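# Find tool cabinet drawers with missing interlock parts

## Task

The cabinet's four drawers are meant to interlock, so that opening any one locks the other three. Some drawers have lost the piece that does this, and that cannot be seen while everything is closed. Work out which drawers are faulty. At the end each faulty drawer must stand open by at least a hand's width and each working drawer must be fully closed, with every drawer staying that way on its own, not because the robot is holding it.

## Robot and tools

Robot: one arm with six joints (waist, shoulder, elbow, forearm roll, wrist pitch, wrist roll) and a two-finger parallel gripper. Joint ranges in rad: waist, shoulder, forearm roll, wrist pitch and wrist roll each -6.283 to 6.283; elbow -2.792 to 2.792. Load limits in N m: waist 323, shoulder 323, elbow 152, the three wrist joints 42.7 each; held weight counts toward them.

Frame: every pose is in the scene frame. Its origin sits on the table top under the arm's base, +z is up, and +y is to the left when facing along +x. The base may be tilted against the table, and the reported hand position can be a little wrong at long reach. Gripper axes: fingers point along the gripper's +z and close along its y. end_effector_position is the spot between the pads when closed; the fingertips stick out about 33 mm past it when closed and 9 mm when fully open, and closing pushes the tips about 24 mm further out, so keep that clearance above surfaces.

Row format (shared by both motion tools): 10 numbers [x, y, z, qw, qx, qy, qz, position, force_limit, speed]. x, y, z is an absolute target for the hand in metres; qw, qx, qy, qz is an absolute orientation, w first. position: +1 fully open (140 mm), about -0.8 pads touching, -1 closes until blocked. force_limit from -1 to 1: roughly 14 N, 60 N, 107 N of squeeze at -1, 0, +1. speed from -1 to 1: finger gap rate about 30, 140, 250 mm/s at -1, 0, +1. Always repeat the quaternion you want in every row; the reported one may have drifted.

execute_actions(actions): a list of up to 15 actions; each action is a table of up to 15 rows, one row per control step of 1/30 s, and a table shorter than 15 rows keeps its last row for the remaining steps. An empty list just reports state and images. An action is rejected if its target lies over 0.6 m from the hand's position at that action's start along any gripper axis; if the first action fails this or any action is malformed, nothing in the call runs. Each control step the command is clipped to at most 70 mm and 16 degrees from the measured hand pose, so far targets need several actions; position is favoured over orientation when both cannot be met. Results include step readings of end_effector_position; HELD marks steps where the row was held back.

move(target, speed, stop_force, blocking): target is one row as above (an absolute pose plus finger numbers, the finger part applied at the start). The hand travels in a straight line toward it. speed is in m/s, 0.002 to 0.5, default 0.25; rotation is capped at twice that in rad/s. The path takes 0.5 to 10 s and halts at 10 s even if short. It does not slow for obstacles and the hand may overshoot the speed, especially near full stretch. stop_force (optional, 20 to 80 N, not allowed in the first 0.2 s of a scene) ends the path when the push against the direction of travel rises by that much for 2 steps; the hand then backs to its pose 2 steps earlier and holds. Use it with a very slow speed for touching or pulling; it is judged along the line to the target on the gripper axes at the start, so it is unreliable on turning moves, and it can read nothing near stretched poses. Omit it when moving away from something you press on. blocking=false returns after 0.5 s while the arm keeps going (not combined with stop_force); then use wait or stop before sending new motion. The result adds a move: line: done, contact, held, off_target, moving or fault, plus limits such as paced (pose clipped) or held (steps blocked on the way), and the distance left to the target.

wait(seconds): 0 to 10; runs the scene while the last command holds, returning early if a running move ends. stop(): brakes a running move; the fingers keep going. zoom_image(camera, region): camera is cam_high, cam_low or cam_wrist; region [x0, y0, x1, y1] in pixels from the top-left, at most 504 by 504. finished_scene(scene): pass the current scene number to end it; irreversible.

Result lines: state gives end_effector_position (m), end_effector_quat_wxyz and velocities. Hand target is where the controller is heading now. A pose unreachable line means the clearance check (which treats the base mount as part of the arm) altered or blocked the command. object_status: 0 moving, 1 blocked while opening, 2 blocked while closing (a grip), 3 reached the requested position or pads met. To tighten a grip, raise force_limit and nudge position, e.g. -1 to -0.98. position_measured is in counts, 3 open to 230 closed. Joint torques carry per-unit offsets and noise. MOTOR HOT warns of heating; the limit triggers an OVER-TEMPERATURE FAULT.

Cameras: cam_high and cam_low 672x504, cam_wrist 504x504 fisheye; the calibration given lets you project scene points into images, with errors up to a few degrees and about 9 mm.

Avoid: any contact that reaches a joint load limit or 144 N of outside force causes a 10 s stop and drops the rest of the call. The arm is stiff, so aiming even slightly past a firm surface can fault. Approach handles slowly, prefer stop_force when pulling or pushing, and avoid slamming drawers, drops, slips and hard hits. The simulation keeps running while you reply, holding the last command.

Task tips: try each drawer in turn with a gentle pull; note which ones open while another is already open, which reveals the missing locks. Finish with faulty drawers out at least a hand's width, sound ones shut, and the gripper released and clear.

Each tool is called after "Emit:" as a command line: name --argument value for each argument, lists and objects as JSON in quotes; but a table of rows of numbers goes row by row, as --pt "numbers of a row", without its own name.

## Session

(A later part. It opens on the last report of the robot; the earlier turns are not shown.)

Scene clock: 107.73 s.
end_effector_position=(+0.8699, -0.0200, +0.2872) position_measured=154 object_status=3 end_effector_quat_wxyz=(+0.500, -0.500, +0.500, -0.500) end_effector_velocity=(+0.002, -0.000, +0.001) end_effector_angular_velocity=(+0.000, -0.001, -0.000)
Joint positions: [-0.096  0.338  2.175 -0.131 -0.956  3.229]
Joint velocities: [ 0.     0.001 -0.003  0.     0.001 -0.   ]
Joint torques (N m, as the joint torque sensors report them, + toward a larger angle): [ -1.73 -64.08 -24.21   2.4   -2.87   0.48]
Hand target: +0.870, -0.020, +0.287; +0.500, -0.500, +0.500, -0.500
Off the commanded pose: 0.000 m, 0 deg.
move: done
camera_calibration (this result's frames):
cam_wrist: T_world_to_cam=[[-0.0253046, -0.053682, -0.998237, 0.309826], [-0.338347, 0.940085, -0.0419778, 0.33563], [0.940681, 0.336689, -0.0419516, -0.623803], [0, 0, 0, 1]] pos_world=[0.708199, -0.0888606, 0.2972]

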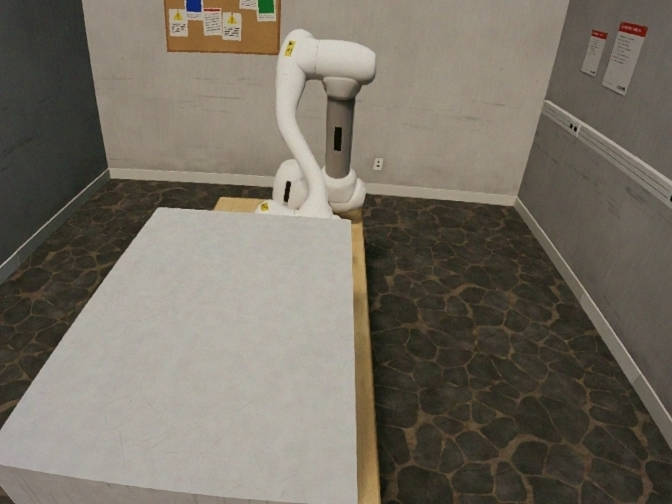

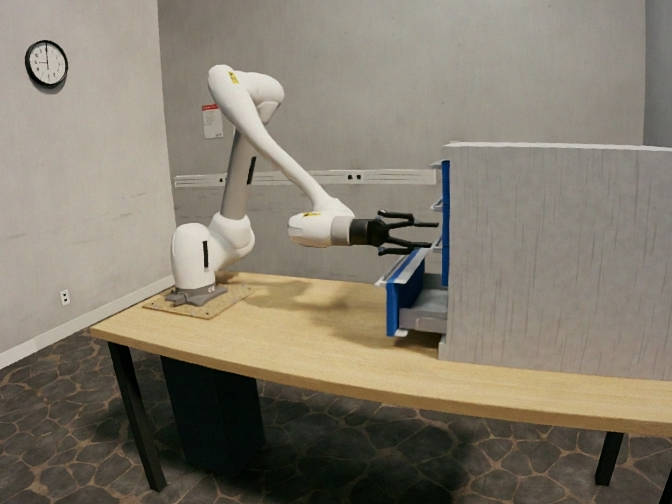

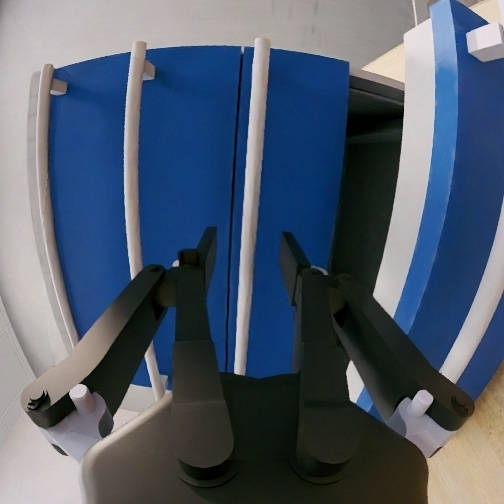

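Emit:
move --target '[0.898, -0.02, 0.286, 0.5, -0.5, 0.5, -0.5, -0.2, 0, 0]' --speed 0.04

Emit:
execute_actions --actions '[[[0.898, -0.02, 0.286, 0.5, -0.5, 0.5, -0.5, -1, 0, -0.5]],[[0.898, -0.02, 0.286, 0.5, -0.5, 0.5, -0.5, -1, 0, -0.5]]]'

Emit:
move --target '[0.858, -0.02, 0.286, 0.5, -0.5, 0.5, -0.5, -1, 0, -0.5]' --speed 0.008 --stop_force 35

Scene clock: 112.63 s.
end_effector_position=(+0.8979, -0.0200, +0.2860) position_measured=154 object_status=3 end_effector_quat_wxyz=(+0.500, -0.500, +0.500, -0.500) end_effector_velocity=(+0.001, -0.000, -0.000) end_effector_angular_velocity=(+0.000, +0.000, -0.000)
Joint positions: [-0.091  0.371  2.123 -0.126 -0.937  3.228]
Joint velocities: [ 0.     0.002 -0.002  0.001  0.    -0.   ]
Joint torques (N m, as the joint torque sensors report them, + toward a larger angle): [ -0.77 -68.51 -26.48   2.29  -3.13   0.35]
Hand target: +0.898, -0.020, +0.286; +0.500, -0.500, +0.500, -0.500
Off the commanded pose: 0.000 m, 0 deg.
move: done
camera_calibration (this result's frames):
cam_wrist: T_world_to_cam=[[-0.0253272, -0.0537275, -0.998234, 0.309356], [-0.338357, 0.94008, -0.0420127, 0.345037], [0.940677, 0.336696, -0.0419887, -0.650204], [0, 0, 0, 1]] pos_world=[0.736213, -0.0888202, 0.296004]

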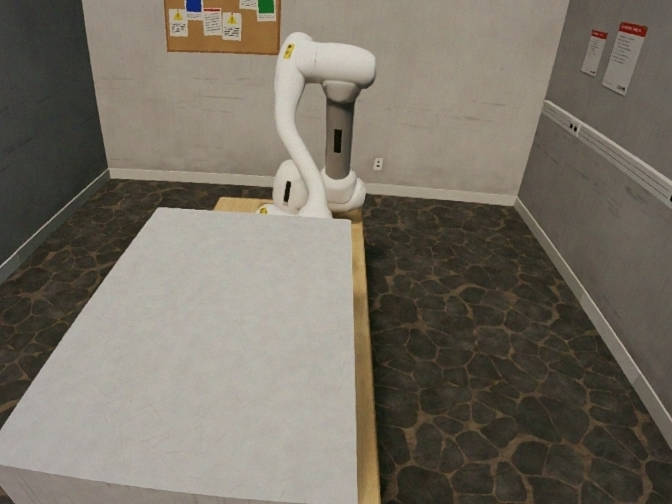

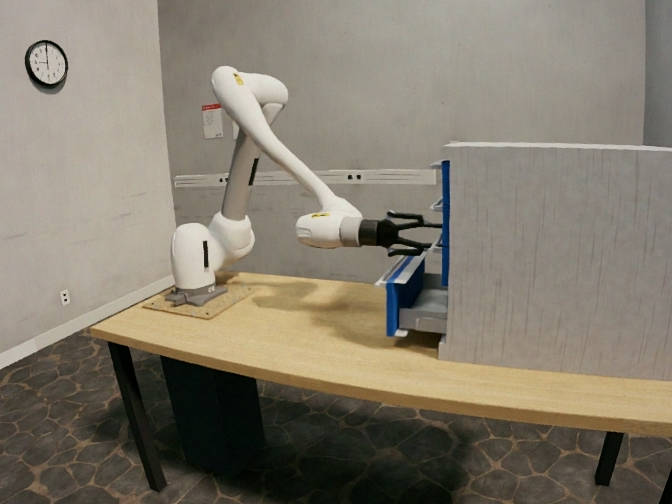

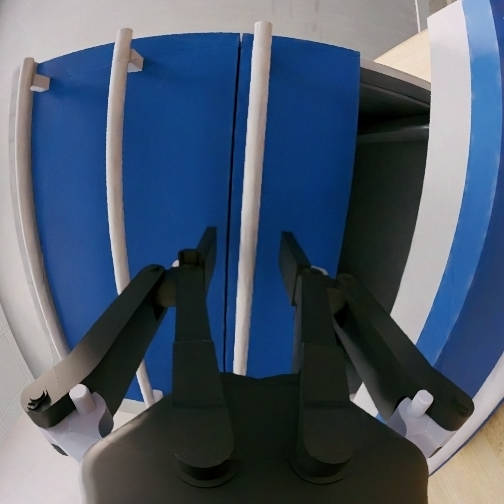

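Scene clock: 113.63 s.
end_effector_position=(+0.8980, -0.0200, +0.2861) position_measured=217 object_status=2 end_effector_quat_wxyz=(+0.500, -0.500, +0.500, -0.500) end_effector_velocity=(-0.000, +0.000, -0.002) end_effector_angular_velocity=(-0.000, +0.003, +0.001)
Joint positions: [-0.091  0.372  2.123 -0.126 -0.937  3.228]
Joint velocities: [ 0.     0.001  0.001 -0.001  0.001  0.   ]
Joint torques (N m, as the joint torque sensors report them, + toward a larger angle): [ -0.33 -44.58 -21.54   2.     4.38   0.21]
Hand target: +0.898, -0.020, +0.286; +0.500, -0.500, +0.500, -0.500
Off the commanded pose: 0.000 m, 0 deg.
Step readings (end_effector_position; steps 1 to 15: 1st action; 16 to 30: 2nd action):
0: (+0.8979, -0.0200, +0.2860)
1: (+0.8979, -0.0200, +0.2860)
2: (+0.8980, -0.0200, +0.2860)
4: (+0.8980, -0.0200, +0.2860)
8: (+0.8980, -0.0200, +0.2860)
15: (+0.8981, -0.0200, +0.2862)
16: (+0.8981, -0.0200, +0.2862)
17: (+0.8981, -0.0200, +0.2862)
19: (+0.8981, -0.0200, +0.2861)
23: (+0.8981, -0.0200, +0.2861)
30: end_effector_position above
camera_calibration (this result's frames):
cam_wrist: T_world_to_cam=[[-0.0252135, -0.0537055, -0.998238, 0.309289], [-0.338304, 0.940098, -0.0420327, 0.345052], [0.940699, 0.336648, -0.0418719, -0.650383], [0, 0, 0, 1]] pos_world=[0.736346, -0.0888214, 0.296015]

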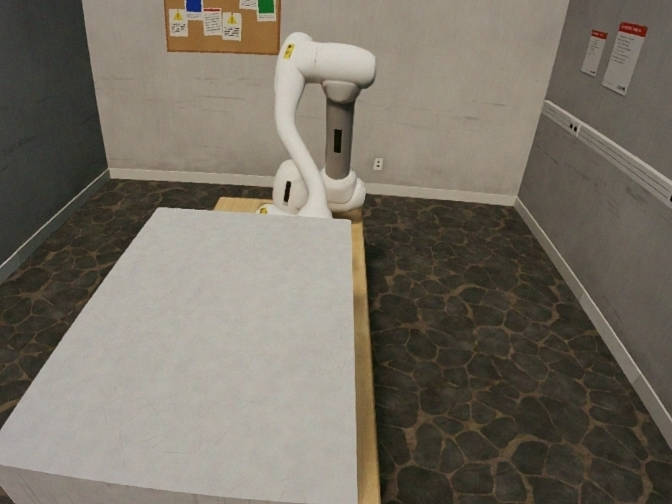

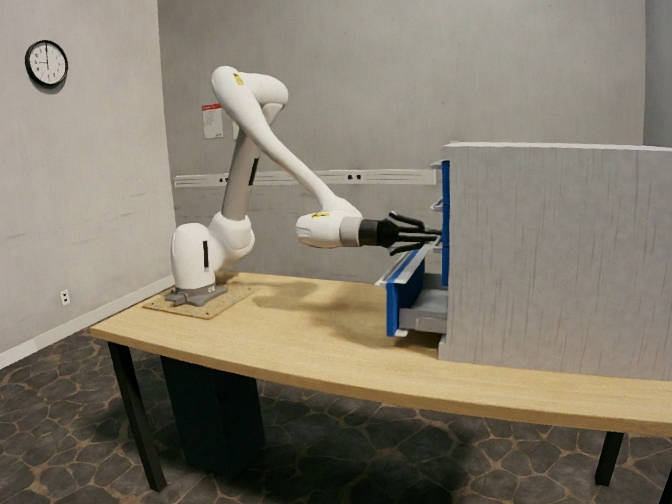

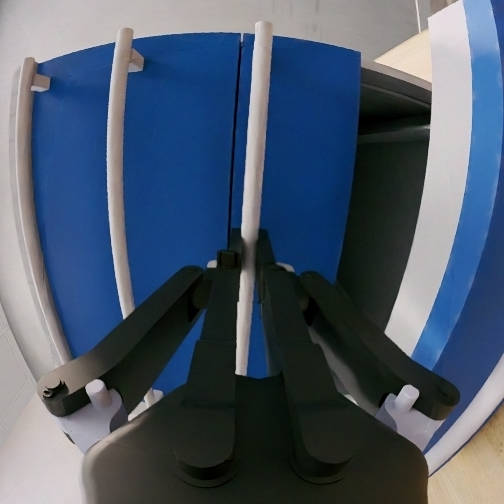

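Scene clock: 118.87 s.
end_effector_position=(+0.8580, -0.0200, +0.2859) position_measured=217 object_status=2 end_effector_quat_wxyz=(+0.500, -0.500, +0.500, -0.500) end_effector_velocity=(-0.001, -0.000, -0.000) end_effector_angular_velocity=(+0.001, -0.000, -0.000)
Joint positions: [-0.098  0.326  2.198 -0.133 -0.968  3.228]
Joint velocities: [-0.    -0.001  0.001  0.    -0.001  0.   ]
Joint torques (N m, as the joint torque sensors report them, + toward a larger angle): [ -0.97 -45.82 -12.85   1.75   2.85   0.47]
Hand target: +0.858, -0.020, +0.286; +0.500, -0.500, +0.500, -0.500
Off the commanded pose: 0.000 m, 0 deg.
move: done
camera_calibration (this result's frames):
cam_wrist: T_world_to_cam=[[-0.0253285, -0.0537404, -0.998234, 0.308242], [-0.338358, 0.940079, -0.0420243, 0.33153], [0.940677, 0.336696, -0.0419943, -0.612716], [0, 0, 0, 1]] pos_world=[0.69635, -0.0888001, 0.2959]

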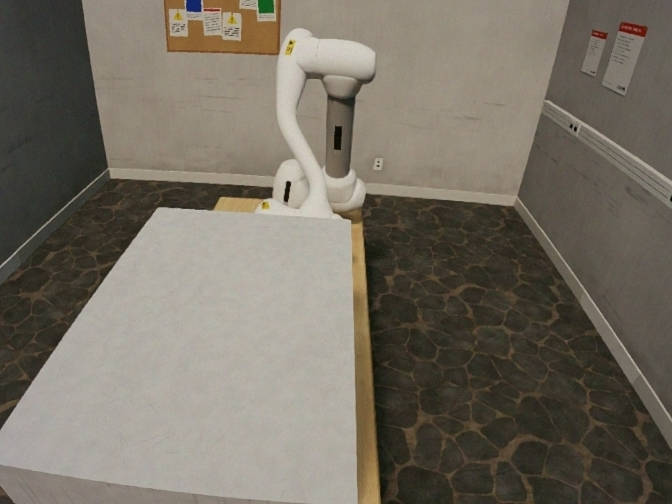

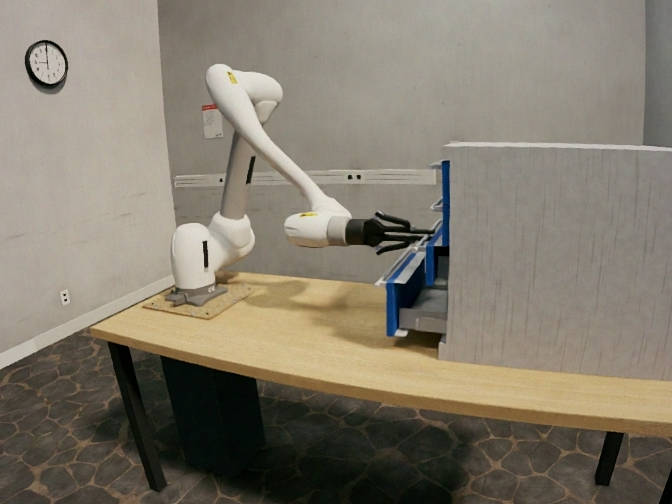

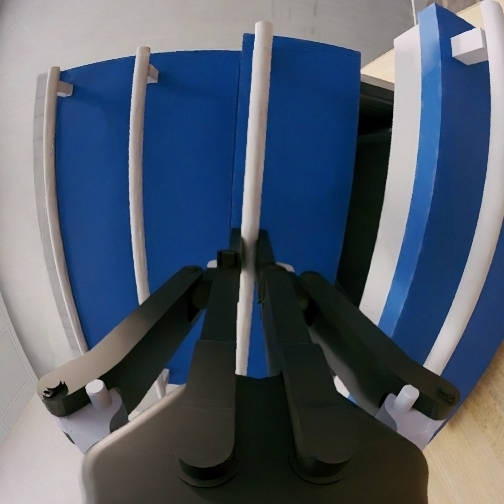

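Emit:
move --target '[0.758, -0.02, 0.286, 0.5, -0.5, 0.5, -0.5, -1, 0, -0.5]' --speed 0.04 --stop_force 40

Emit:
execute_actions --actions '[[[0.758, -0.02, 0.286, 0.5, -0.5, 0.5, -0.5, -0.2, 0, 0]]]'

Emit:
move --target '[0.715, -0.02, 0.286, 0.5, -0.5, 0.5, -0.5, -0.2, 0, 0]' --speed 0.1

Emit:
zoom_image --camera "cam_low" --region '[360, 190, 480, 360]'

Scene clock: 127.40 s.
end_effector_position=(+0.7581, -0.0200, +0.2858) position_measured=217 object_status=2 end_effector_quat_wxyz=(+0.500, -0.500, +0.500, -0.500) end_effector_velocity=(-0.001, +0.000, +0.000) end_effector_angular_velocity=(-0.000, -0.001, +0.000)
Joint positions: [-0.124  0.21   2.38  -0.158 -1.034  3.234]
Joint velocities: [-0.    -0.002  0.002 -0.001 -0.002  0.   ]
Joint torques (N m, as the joint torque sensors report them, + toward a larger angle): [ -0.15 -40.51 -14.75   2.21   0.18   0.54]
Hand target: +0.758, -0.020, +0.286; +0.500, -0.500, +0.500, -0.500
Off the commanded pose: 0.000 m, 0 deg.
move: done
camera_calibration (this result's frames):
cam_wrist: T_world_to_cam=[[-0.0253433, -0.0537633, -0.998232, 0.305621], [-0.338365, 0.940075, -0.0420406, 0.297694], [0.940673, 0.336702, -0.0420162, -0.518693], [0, 0, 0, 1]] pos_world=[0.596396, -0.0887783, 0.295803]

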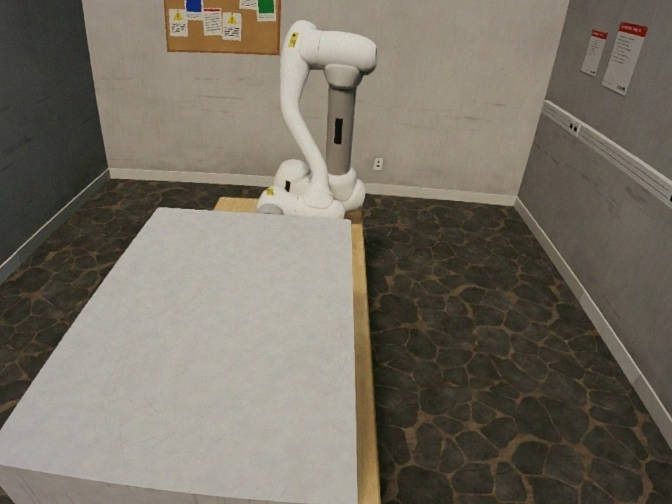

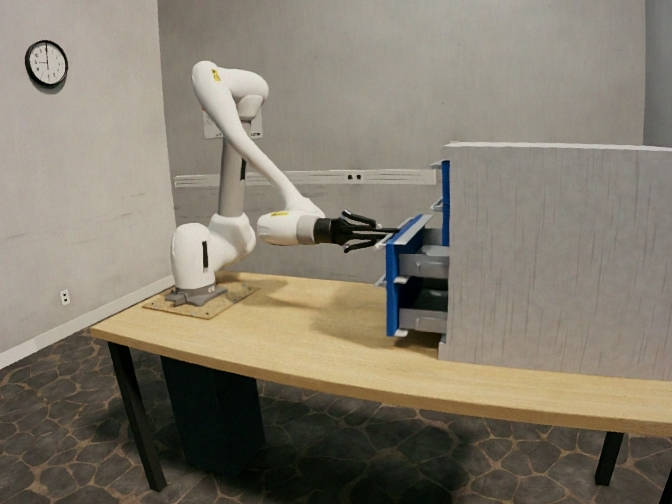

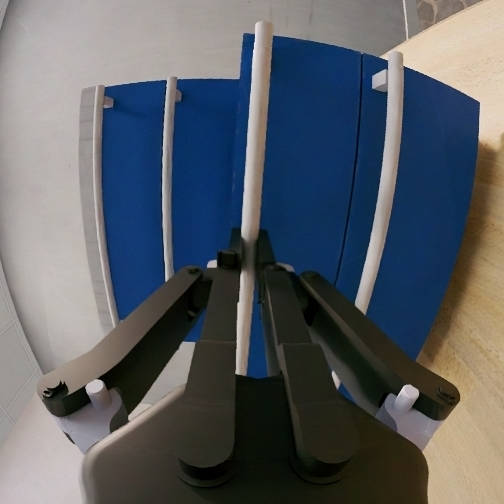

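Scene clock: 127.90 s.
end_effector_position=(+0.7580, -0.0200, +0.2859) position_measured=154 object_status=0 end_effector_quat_wxyz=(+0.500, -0.500, +0.500, -0.500) end_effector_velocity=(+0.001, -0.000, +0.000) end_effector_angular_velocity=(-0.000, +0.000, +0.000)
Joint positions: [-0.124  0.209  2.38  -0.158 -1.034  3.234]
Joint velocities: [-0.    -0.    -0.002 -0.     0.002  0.   ]
Joint torques (N m, as the joint torque sensors report them, + toward a larger angle): [  0.83 -47.58 -22.42   2.24  -3.18   0.49]
Hand target: +0.758, -0.020, +0.286; +0.500, -0.500, +0.500, -0.500
Off the commanded pose: 0.000 m, 0 deg.
Step readings (end_effector_position):
0: (+0.7581, -0.0200, +0.2858)
1: (+0.7581, -0.0200, +0.2858)
2: (+0.7580, -0.0200, +0.2859)
4: (+0.7579, -0.0200, +0.2857)
8: (+0.7579, -0.0200, +0.2858)
15: end_effector_position above
camera_calibration (this result's frames):
cam_wrist: T_world_to_cam=[[-0.0254112, -0.0537218, -0.998233, 0.305776], [-0.338358, 0.940081, -0.0419789, 0.297662], [0.940674, 0.336693, -0.0420657, -0.518545], [0, 0, 0, 1]] pos_world=[0.596268, -0.0888085, 0.295918]

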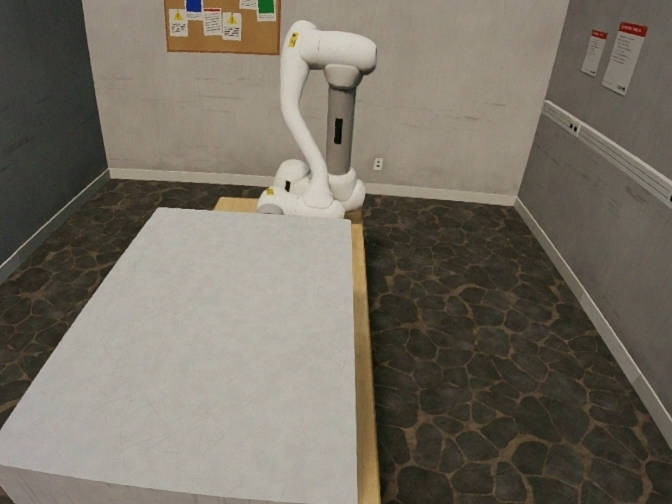

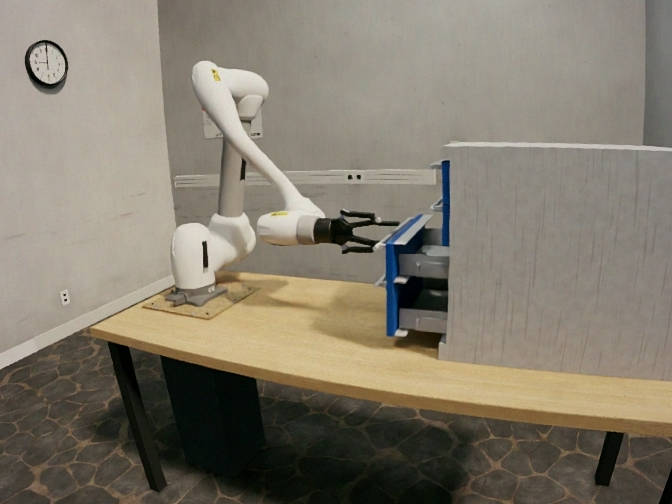

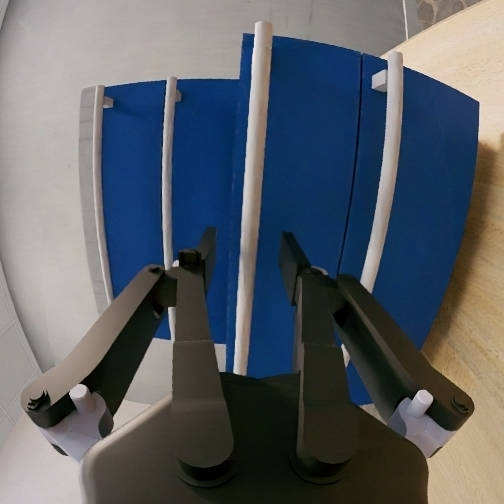

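Scene clock: 128.73 s.
end_effector_position=(+0.7151, -0.0200, +0.2859) position_measured=154 object_status=3 end_effector_quat_wxyz=(+0.500, -0.500, +0.500, -0.500) end_effector_velocity=(-0.001, -0.000, +0.000) end_effector_angular_velocity=(+0.000, -0.000, -0.001)
Joint positions: [-0.14   0.157  2.456 -0.173 -1.058  3.239]
Joint velocities: [-0.    -0.001  0.001  0.001 -0.001 -0.   ]
Joint torques (N m, as the joint torque sensors report them, + toward a larger angle): [ -2.39 -40.3  -20.65   1.97  -3.12   0.04]
Hand target: +0.715, -0.020, +0.286; +0.500, -0.500, +0.500, -0.500
Off the commanded pose: 0.000 m, 0 deg.
move: done
camera_calibration (this result's frames):
cam_wrist: T_world_to_cam=[[-0.025341, -0.053749, -0.998233, 0.304614], [-0.338352, 0.940081, -0.0420285, 0.283149], [0.940678, 0.336689, -0.0420086, -0.478223], [0, 0, 0, 1]] pos_world=[0.553377, -0.0887976, 0.295886]

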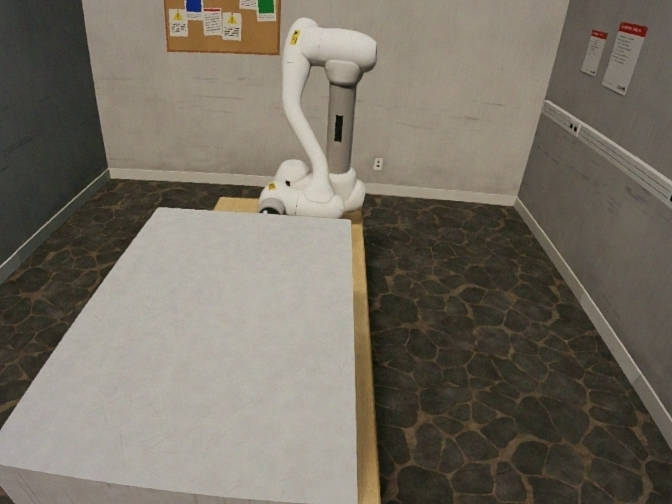

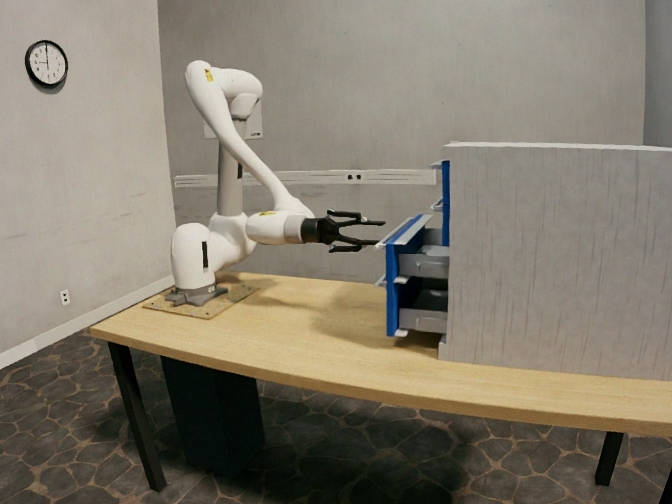

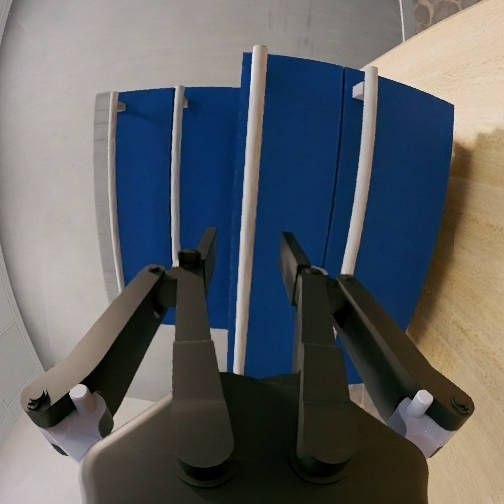

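Region (360, 190, 480, 360) of cam_low's 672x504 image, scaled by 2.965, with more detail than that image has; it fills the left 356 columns of this view, and the rest is white.

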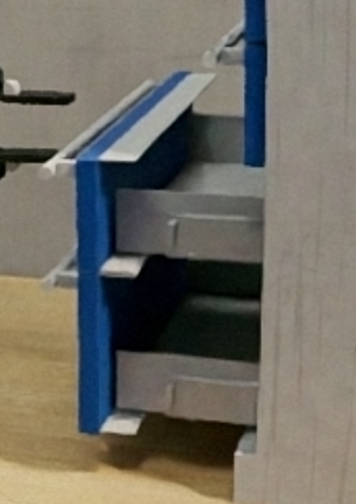

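No visible difference. Next: drawer 2 (z≈0.387).

Emit:
move --target '[0.715, -0.02, 0.387, 0.5, -0.5, 0.5, -0.5, -0.2, 0, 0]' --speed 0.15

Emit:
move --target '[0.875, -0.02, 0.387, 0.5, -0.5, 0.5, -0.5, -0.2, 0, 0]' --speed 0.12

Emit:
move --target '[0.898, -0.02, 0.387, 0.5, -0.5, 0.5, -0.5, -0.2, 0, 0]' --speed 0.04

Scene clock: 133.00 s.
end_effector_position=(+0.7148, -0.0200, +0.3869) position_measured=154 object_status=3 end_effector_quat_wxyz=(+0.500, -0.500, +0.500, -0.500) end_effector_velocity=(+0.001, +0.000, +0.002) end_effector_angular_velocity=(-0.000, -0.000, +0.001)
Joint positions: [-0.143 -0.039  2.378 -0.217 -0.79   3.307]
Joint velocities: [-0.    -0.002 -0.003 -0.003  0.005  0.002]
Joint torques (N m, as the joint torque sensors report them, + toward a larger angle): [ -0.37 -29.41 -30.34   2.76  -3.02   0.3 ]
Hand target: +0.715, -0.020, +0.387; +0.500, -0.500, +0.500, -0.500
Off the commanded pose: 0.000 m, 0 deg.
move: done
camera_calibration (this result's frames):
cam_wrist: T_world_to_cam=[[-0.0253413, -0.0537798, -0.998231, 0.40538], [-0.338322, 0.94009, -0.0420587, 0.287296], [0.940689, 0.336658, -0.042018, -0.47377], [0, 0, 0, 1]] pos_world=[0.553142, -0.0887847, 0.396839]

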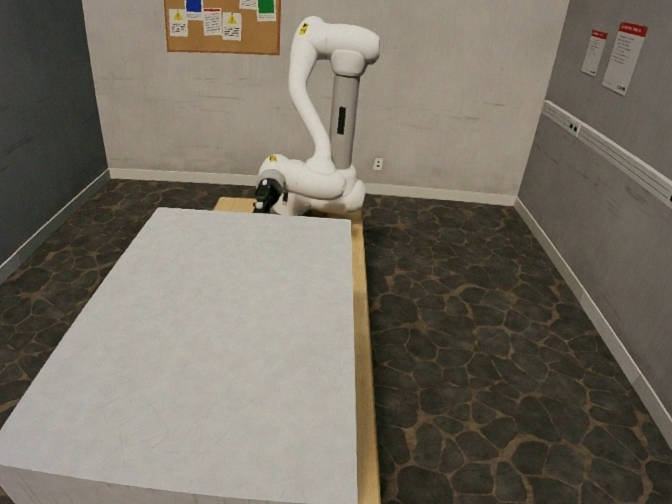

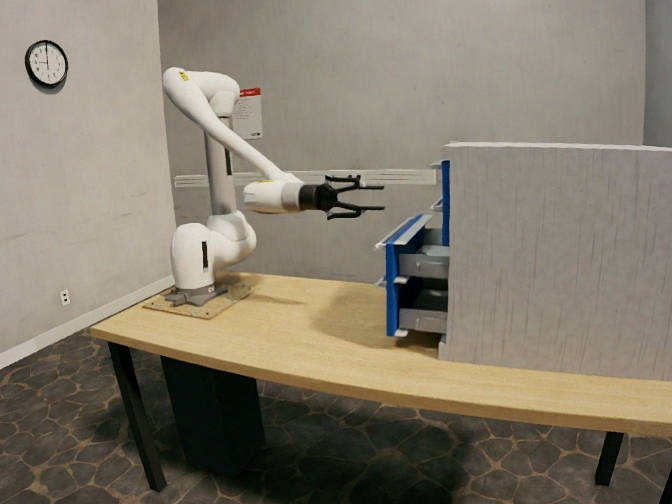

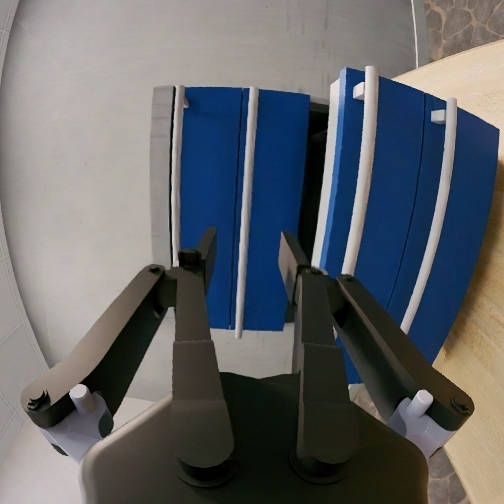

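Scene clock: 134.73 s.
end_effector_position=(+0.8749, -0.0201, +0.3873) position_measured=154 object_status=3 end_effector_quat_wxyz=(+0.500, -0.500, +0.500, -0.500) end_effector_velocity=(+0.002, +0.000, +0.002) end_effector_angular_velocity=(-0.001, -0.003, +0.000)
Joint positions: [-0.097  0.2    2.105 -0.159 -0.751  3.269]
Joint velocities: [ 0.     0.001 -0.004 -0.    -0.001 -0.   ]
Joint torques (N m, as the joint torque sensors report them, + toward a larger angle): [ -0.23 -56.53 -31.57   3.12  -3.16   0.32]
Hand target: +0.875, -0.020, +0.387; +0.500, -0.500, +0.500, -0.500
Off the commanded pose: 0.000 m, 0 deg.
move: done
camera_calibration (this result's frames):
cam_wrist: T_world_to_cam=[[-0.0252927, -0.0536706, -0.998238, 0.409776], [-0.338339, 0.940088, -0.0419715, 0.341519], [0.940684, 0.336681, -0.0419362, -0.624313], [0, 0, 0, 1]] pos_world=[0.713195, -0.0888708, 0.397206]

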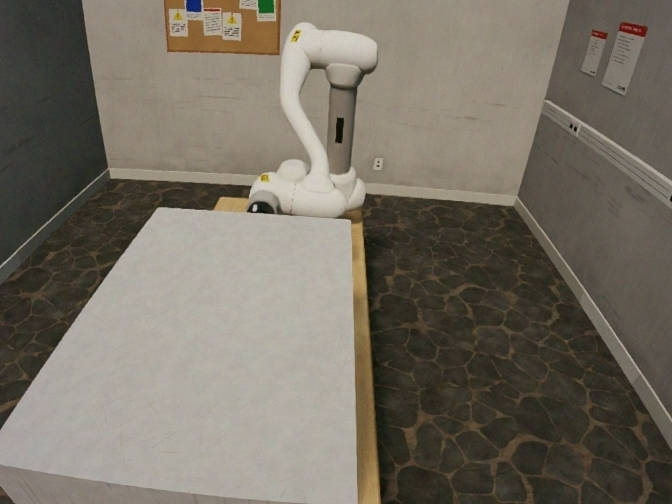

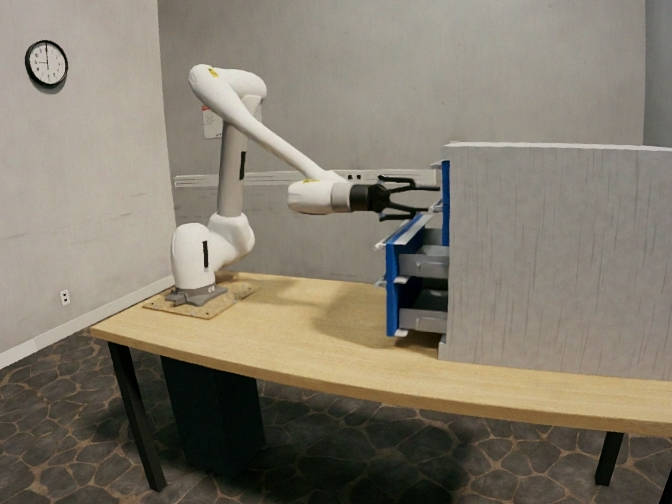

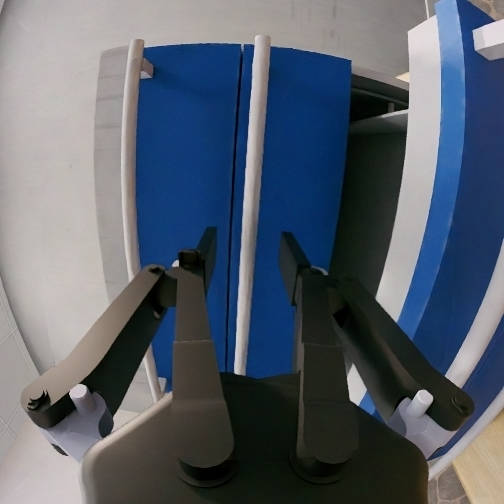

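Scene clock: 135.60 s.
end_effector_position=(+0.8979, -0.0200, +0.3870) position_measured=154 object_status=3 end_effector_quat_wxyz=(+0.500, -0.500, +0.500, -0.500) end_effector_velocity=(+0.001, +0.000, -0.000) end_effector_angular_velocity=(-0.000, +0.001, +0.000)
Joint positions: [-0.093  0.232  2.063 -0.154 -0.74   3.267]
Joint velocities: [ 0.     0.002 -0.002 -0.001  0.002  0.   ]
Joint torques (N m, as the joint torque sensors report them, + toward a larger angle): [ -1.19 -59.36 -29.71   3.1   -3.15   0.39]
Hand target: +0.898, -0.020, +0.387; +0.500, -0.500, +0.500, -0.500
Off the commanded pose: 0.000 m, 0 deg.
move: done
camera_calibration (this result's frames):
cam_wrist: T_world_to_cam=[[-0.0253258, -0.0537278, -0.998234, 0.410166], [-0.338357, 0.940079, -0.0420134, 0.349278], [0.940677, 0.336696, -0.0419874, -0.645962], [0, 0, 0, 1]] pos_world=[0.73621, -0.0888194, 0.396994]

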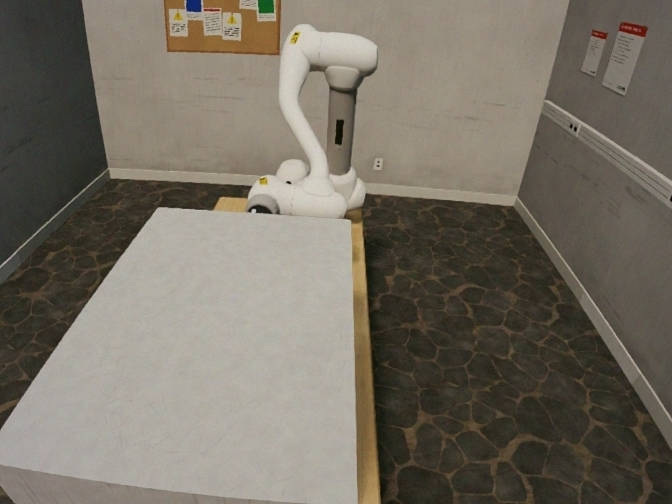

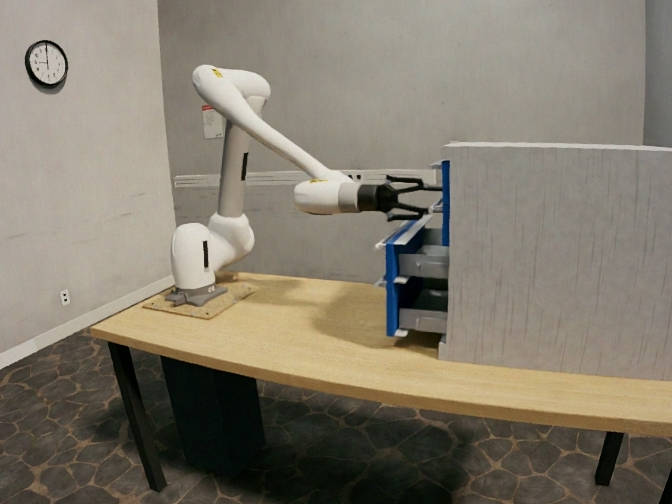

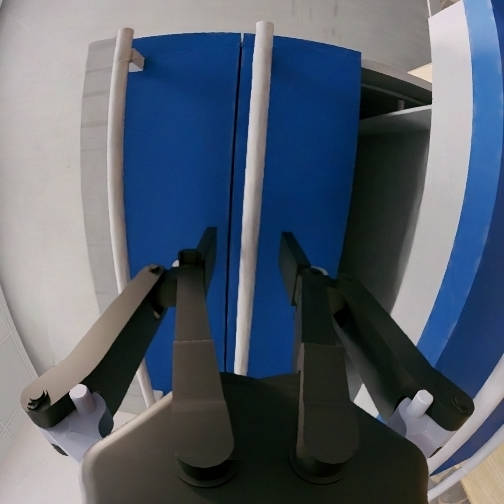

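Emit:
execute_actions --actions '[[[0.898, -0.02, 0.387, 0.5, -0.5, 0.5, -0.5, -1, 0, -0.3]],[[0.898, -0.02, 0.387, 0.5, -0.5, 0.5, -0.5, -1, 0, -0.3]]]'

Emit:
move --target '[0.868, -0.02, 0.387, 0.5, -0.5, 0.5, -0.5, -1, 0, -0.3]' --speed 0.008 --stop_force 35

Scene clock: 138.97 s.
end_effector_position=(+0.8980, -0.0200, +0.3870) position_measured=217 object_status=2 end_effector_quat_wxyz=(+0.500, -0.500, +0.500, -0.500) end_effector_velocity=(-0.000, -0.000, -0.001) end_effector_angular_velocity=(+0.000, +0.001, -0.001)
Joint positions: [-0.093  0.232  2.063 -0.154 -0.74   3.267]
Joint velocities: [-0.     0.     0.001  0.001  0.    -0.   ]
Joint torques (N m, as the joint torque sensors report them, + toward a larger angle): [ -0.64 -61.95 -37.43   3.06  -4.94   0.36]
Hand target: +0.898, -0.020, +0.387; +0.500, -0.500, +0.500, -0.500
Off the commanded pose: 0.000 m, 0 deg.
Step readings (end_effector_position; steps 1 to 15: 1st action; 16 to 30: 2nd action):
0: (+0.8980, -0.0200, +0.3870)
1: (+0.8980, -0.0200, +0.3870)
2: (+0.8980, -0.0200, +0.3870)
4: (+0.8980, -0.0200, +0.3870)
8: (+0.8980, -0.0200, +0.3870)
15: (+0.8980, -0.0200, +0.3869)
16: (+0.8980, -0.0200, +0.3869)
17: (+0.8980, -0.0200, +0.3870)
19: (+0.8980, -0.0200, +0.3870)
23: (+0.8980, -0.0200, +0.3870)
30: end_effector_position above
camera_calibration (this result's frames):
cam_wrist: T_world_to_cam=[[-0.025361, -0.0537193, -0.998234, 0.410131], [-0.338348, 0.940083, -0.0419939, 0.349295], [0.940679, 0.336686, -0.0420173, -0.646064], [0, 0, 0, 1]] pos_world=[0.736323, -0.0888142, 0.396929]

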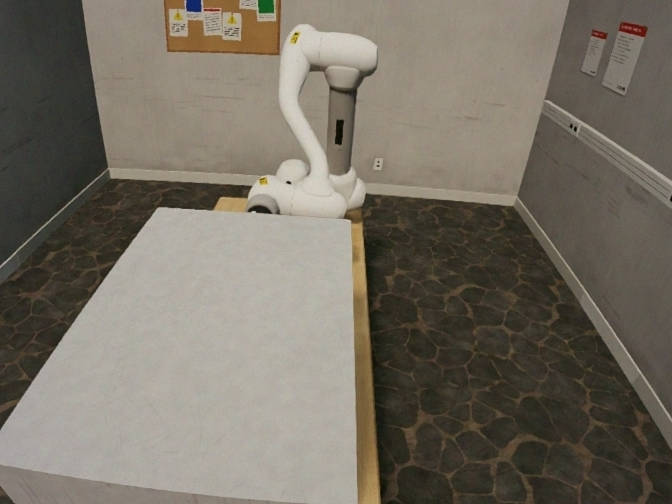

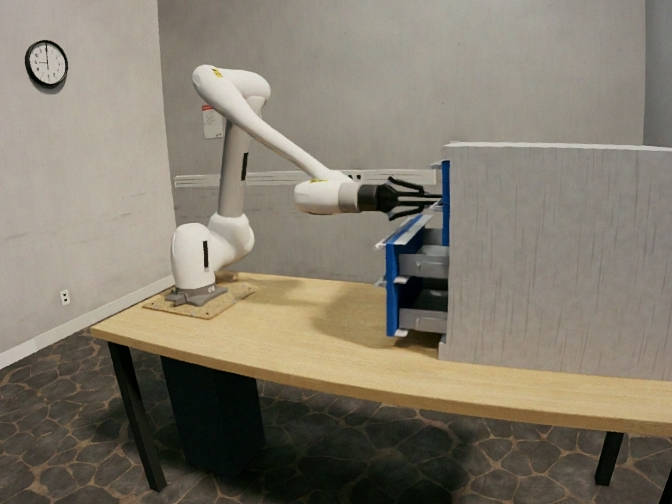

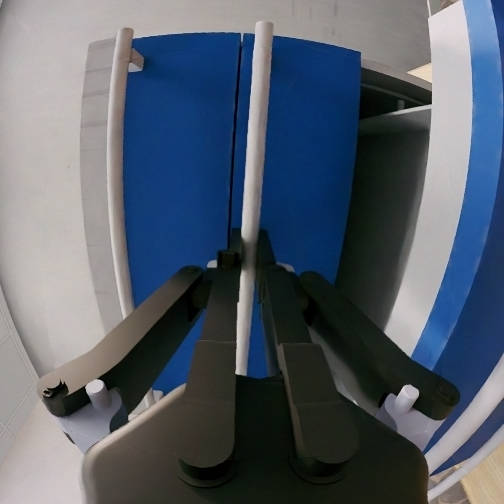

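Scene clock: 142.93 s.
end_effector_position=(+0.8680, -0.0200, +0.3870) position_measured=217 object_status=2 end_effector_quat_wxyz=(+0.500, -0.500, +0.500, -0.500) end_effector_velocity=(-0.001, +0.000, -0.000) end_effector_angular_velocity=(-0.000, +0.001, +0.000)
Joint positions: [-0.099  0.191  2.118 -0.16  -0.755  3.27 ]
Joint velocities: [-0.    -0.001  0.001 -0.    -0.    -0.   ]
Joint torques (N m, as the joint torque sensors report them, + toward a larger angle): [ -1.95 -67.08 -36.63   3.51  -6.93   0.52]
Hand target: +0.868, -0.020, +0.387; +0.500, -0.500, +0.500, -0.500
Off the commanded pose: 0.000 m, 0 deg.
move: done
camera_calibration (this result's frames):
cam_wrist: T_world_to_cam=[[-0.0253313, -0.0537399, -0.998234, 0.409333], [-0.338358, 0.940079, -0.0420229, 0.339159], [0.940677, 0.336695, -0.0419968, -0.617878], [0, 0, 0, 1]] pos_world=[0.70635, -0.0888019, 0.396914]

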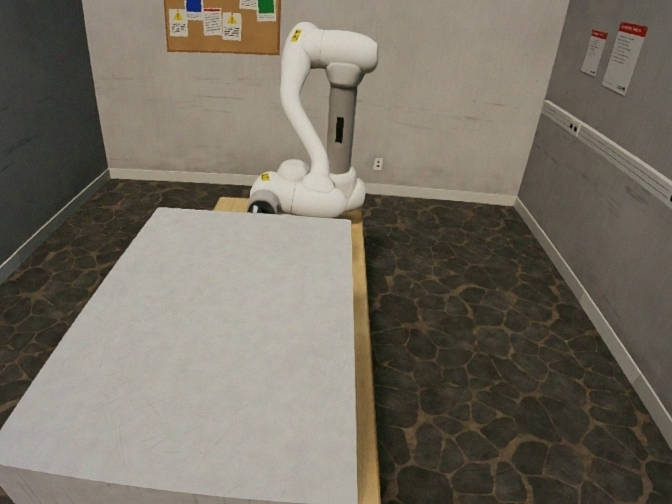

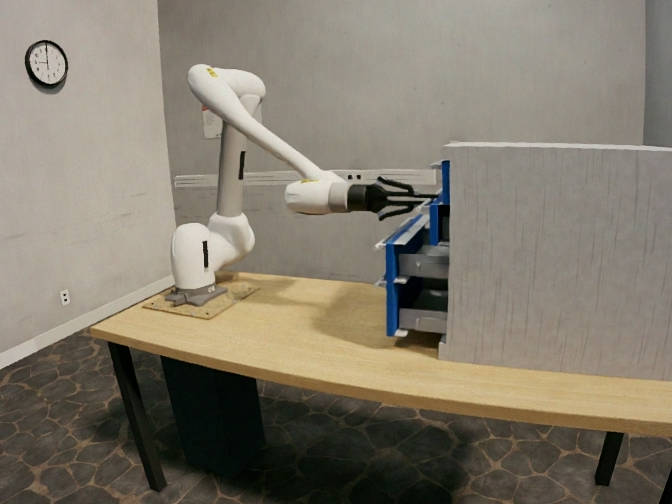

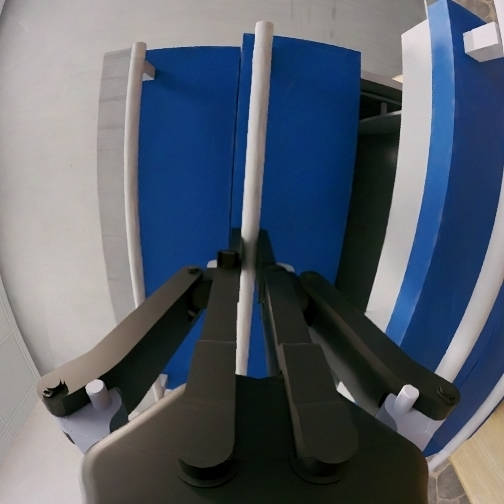

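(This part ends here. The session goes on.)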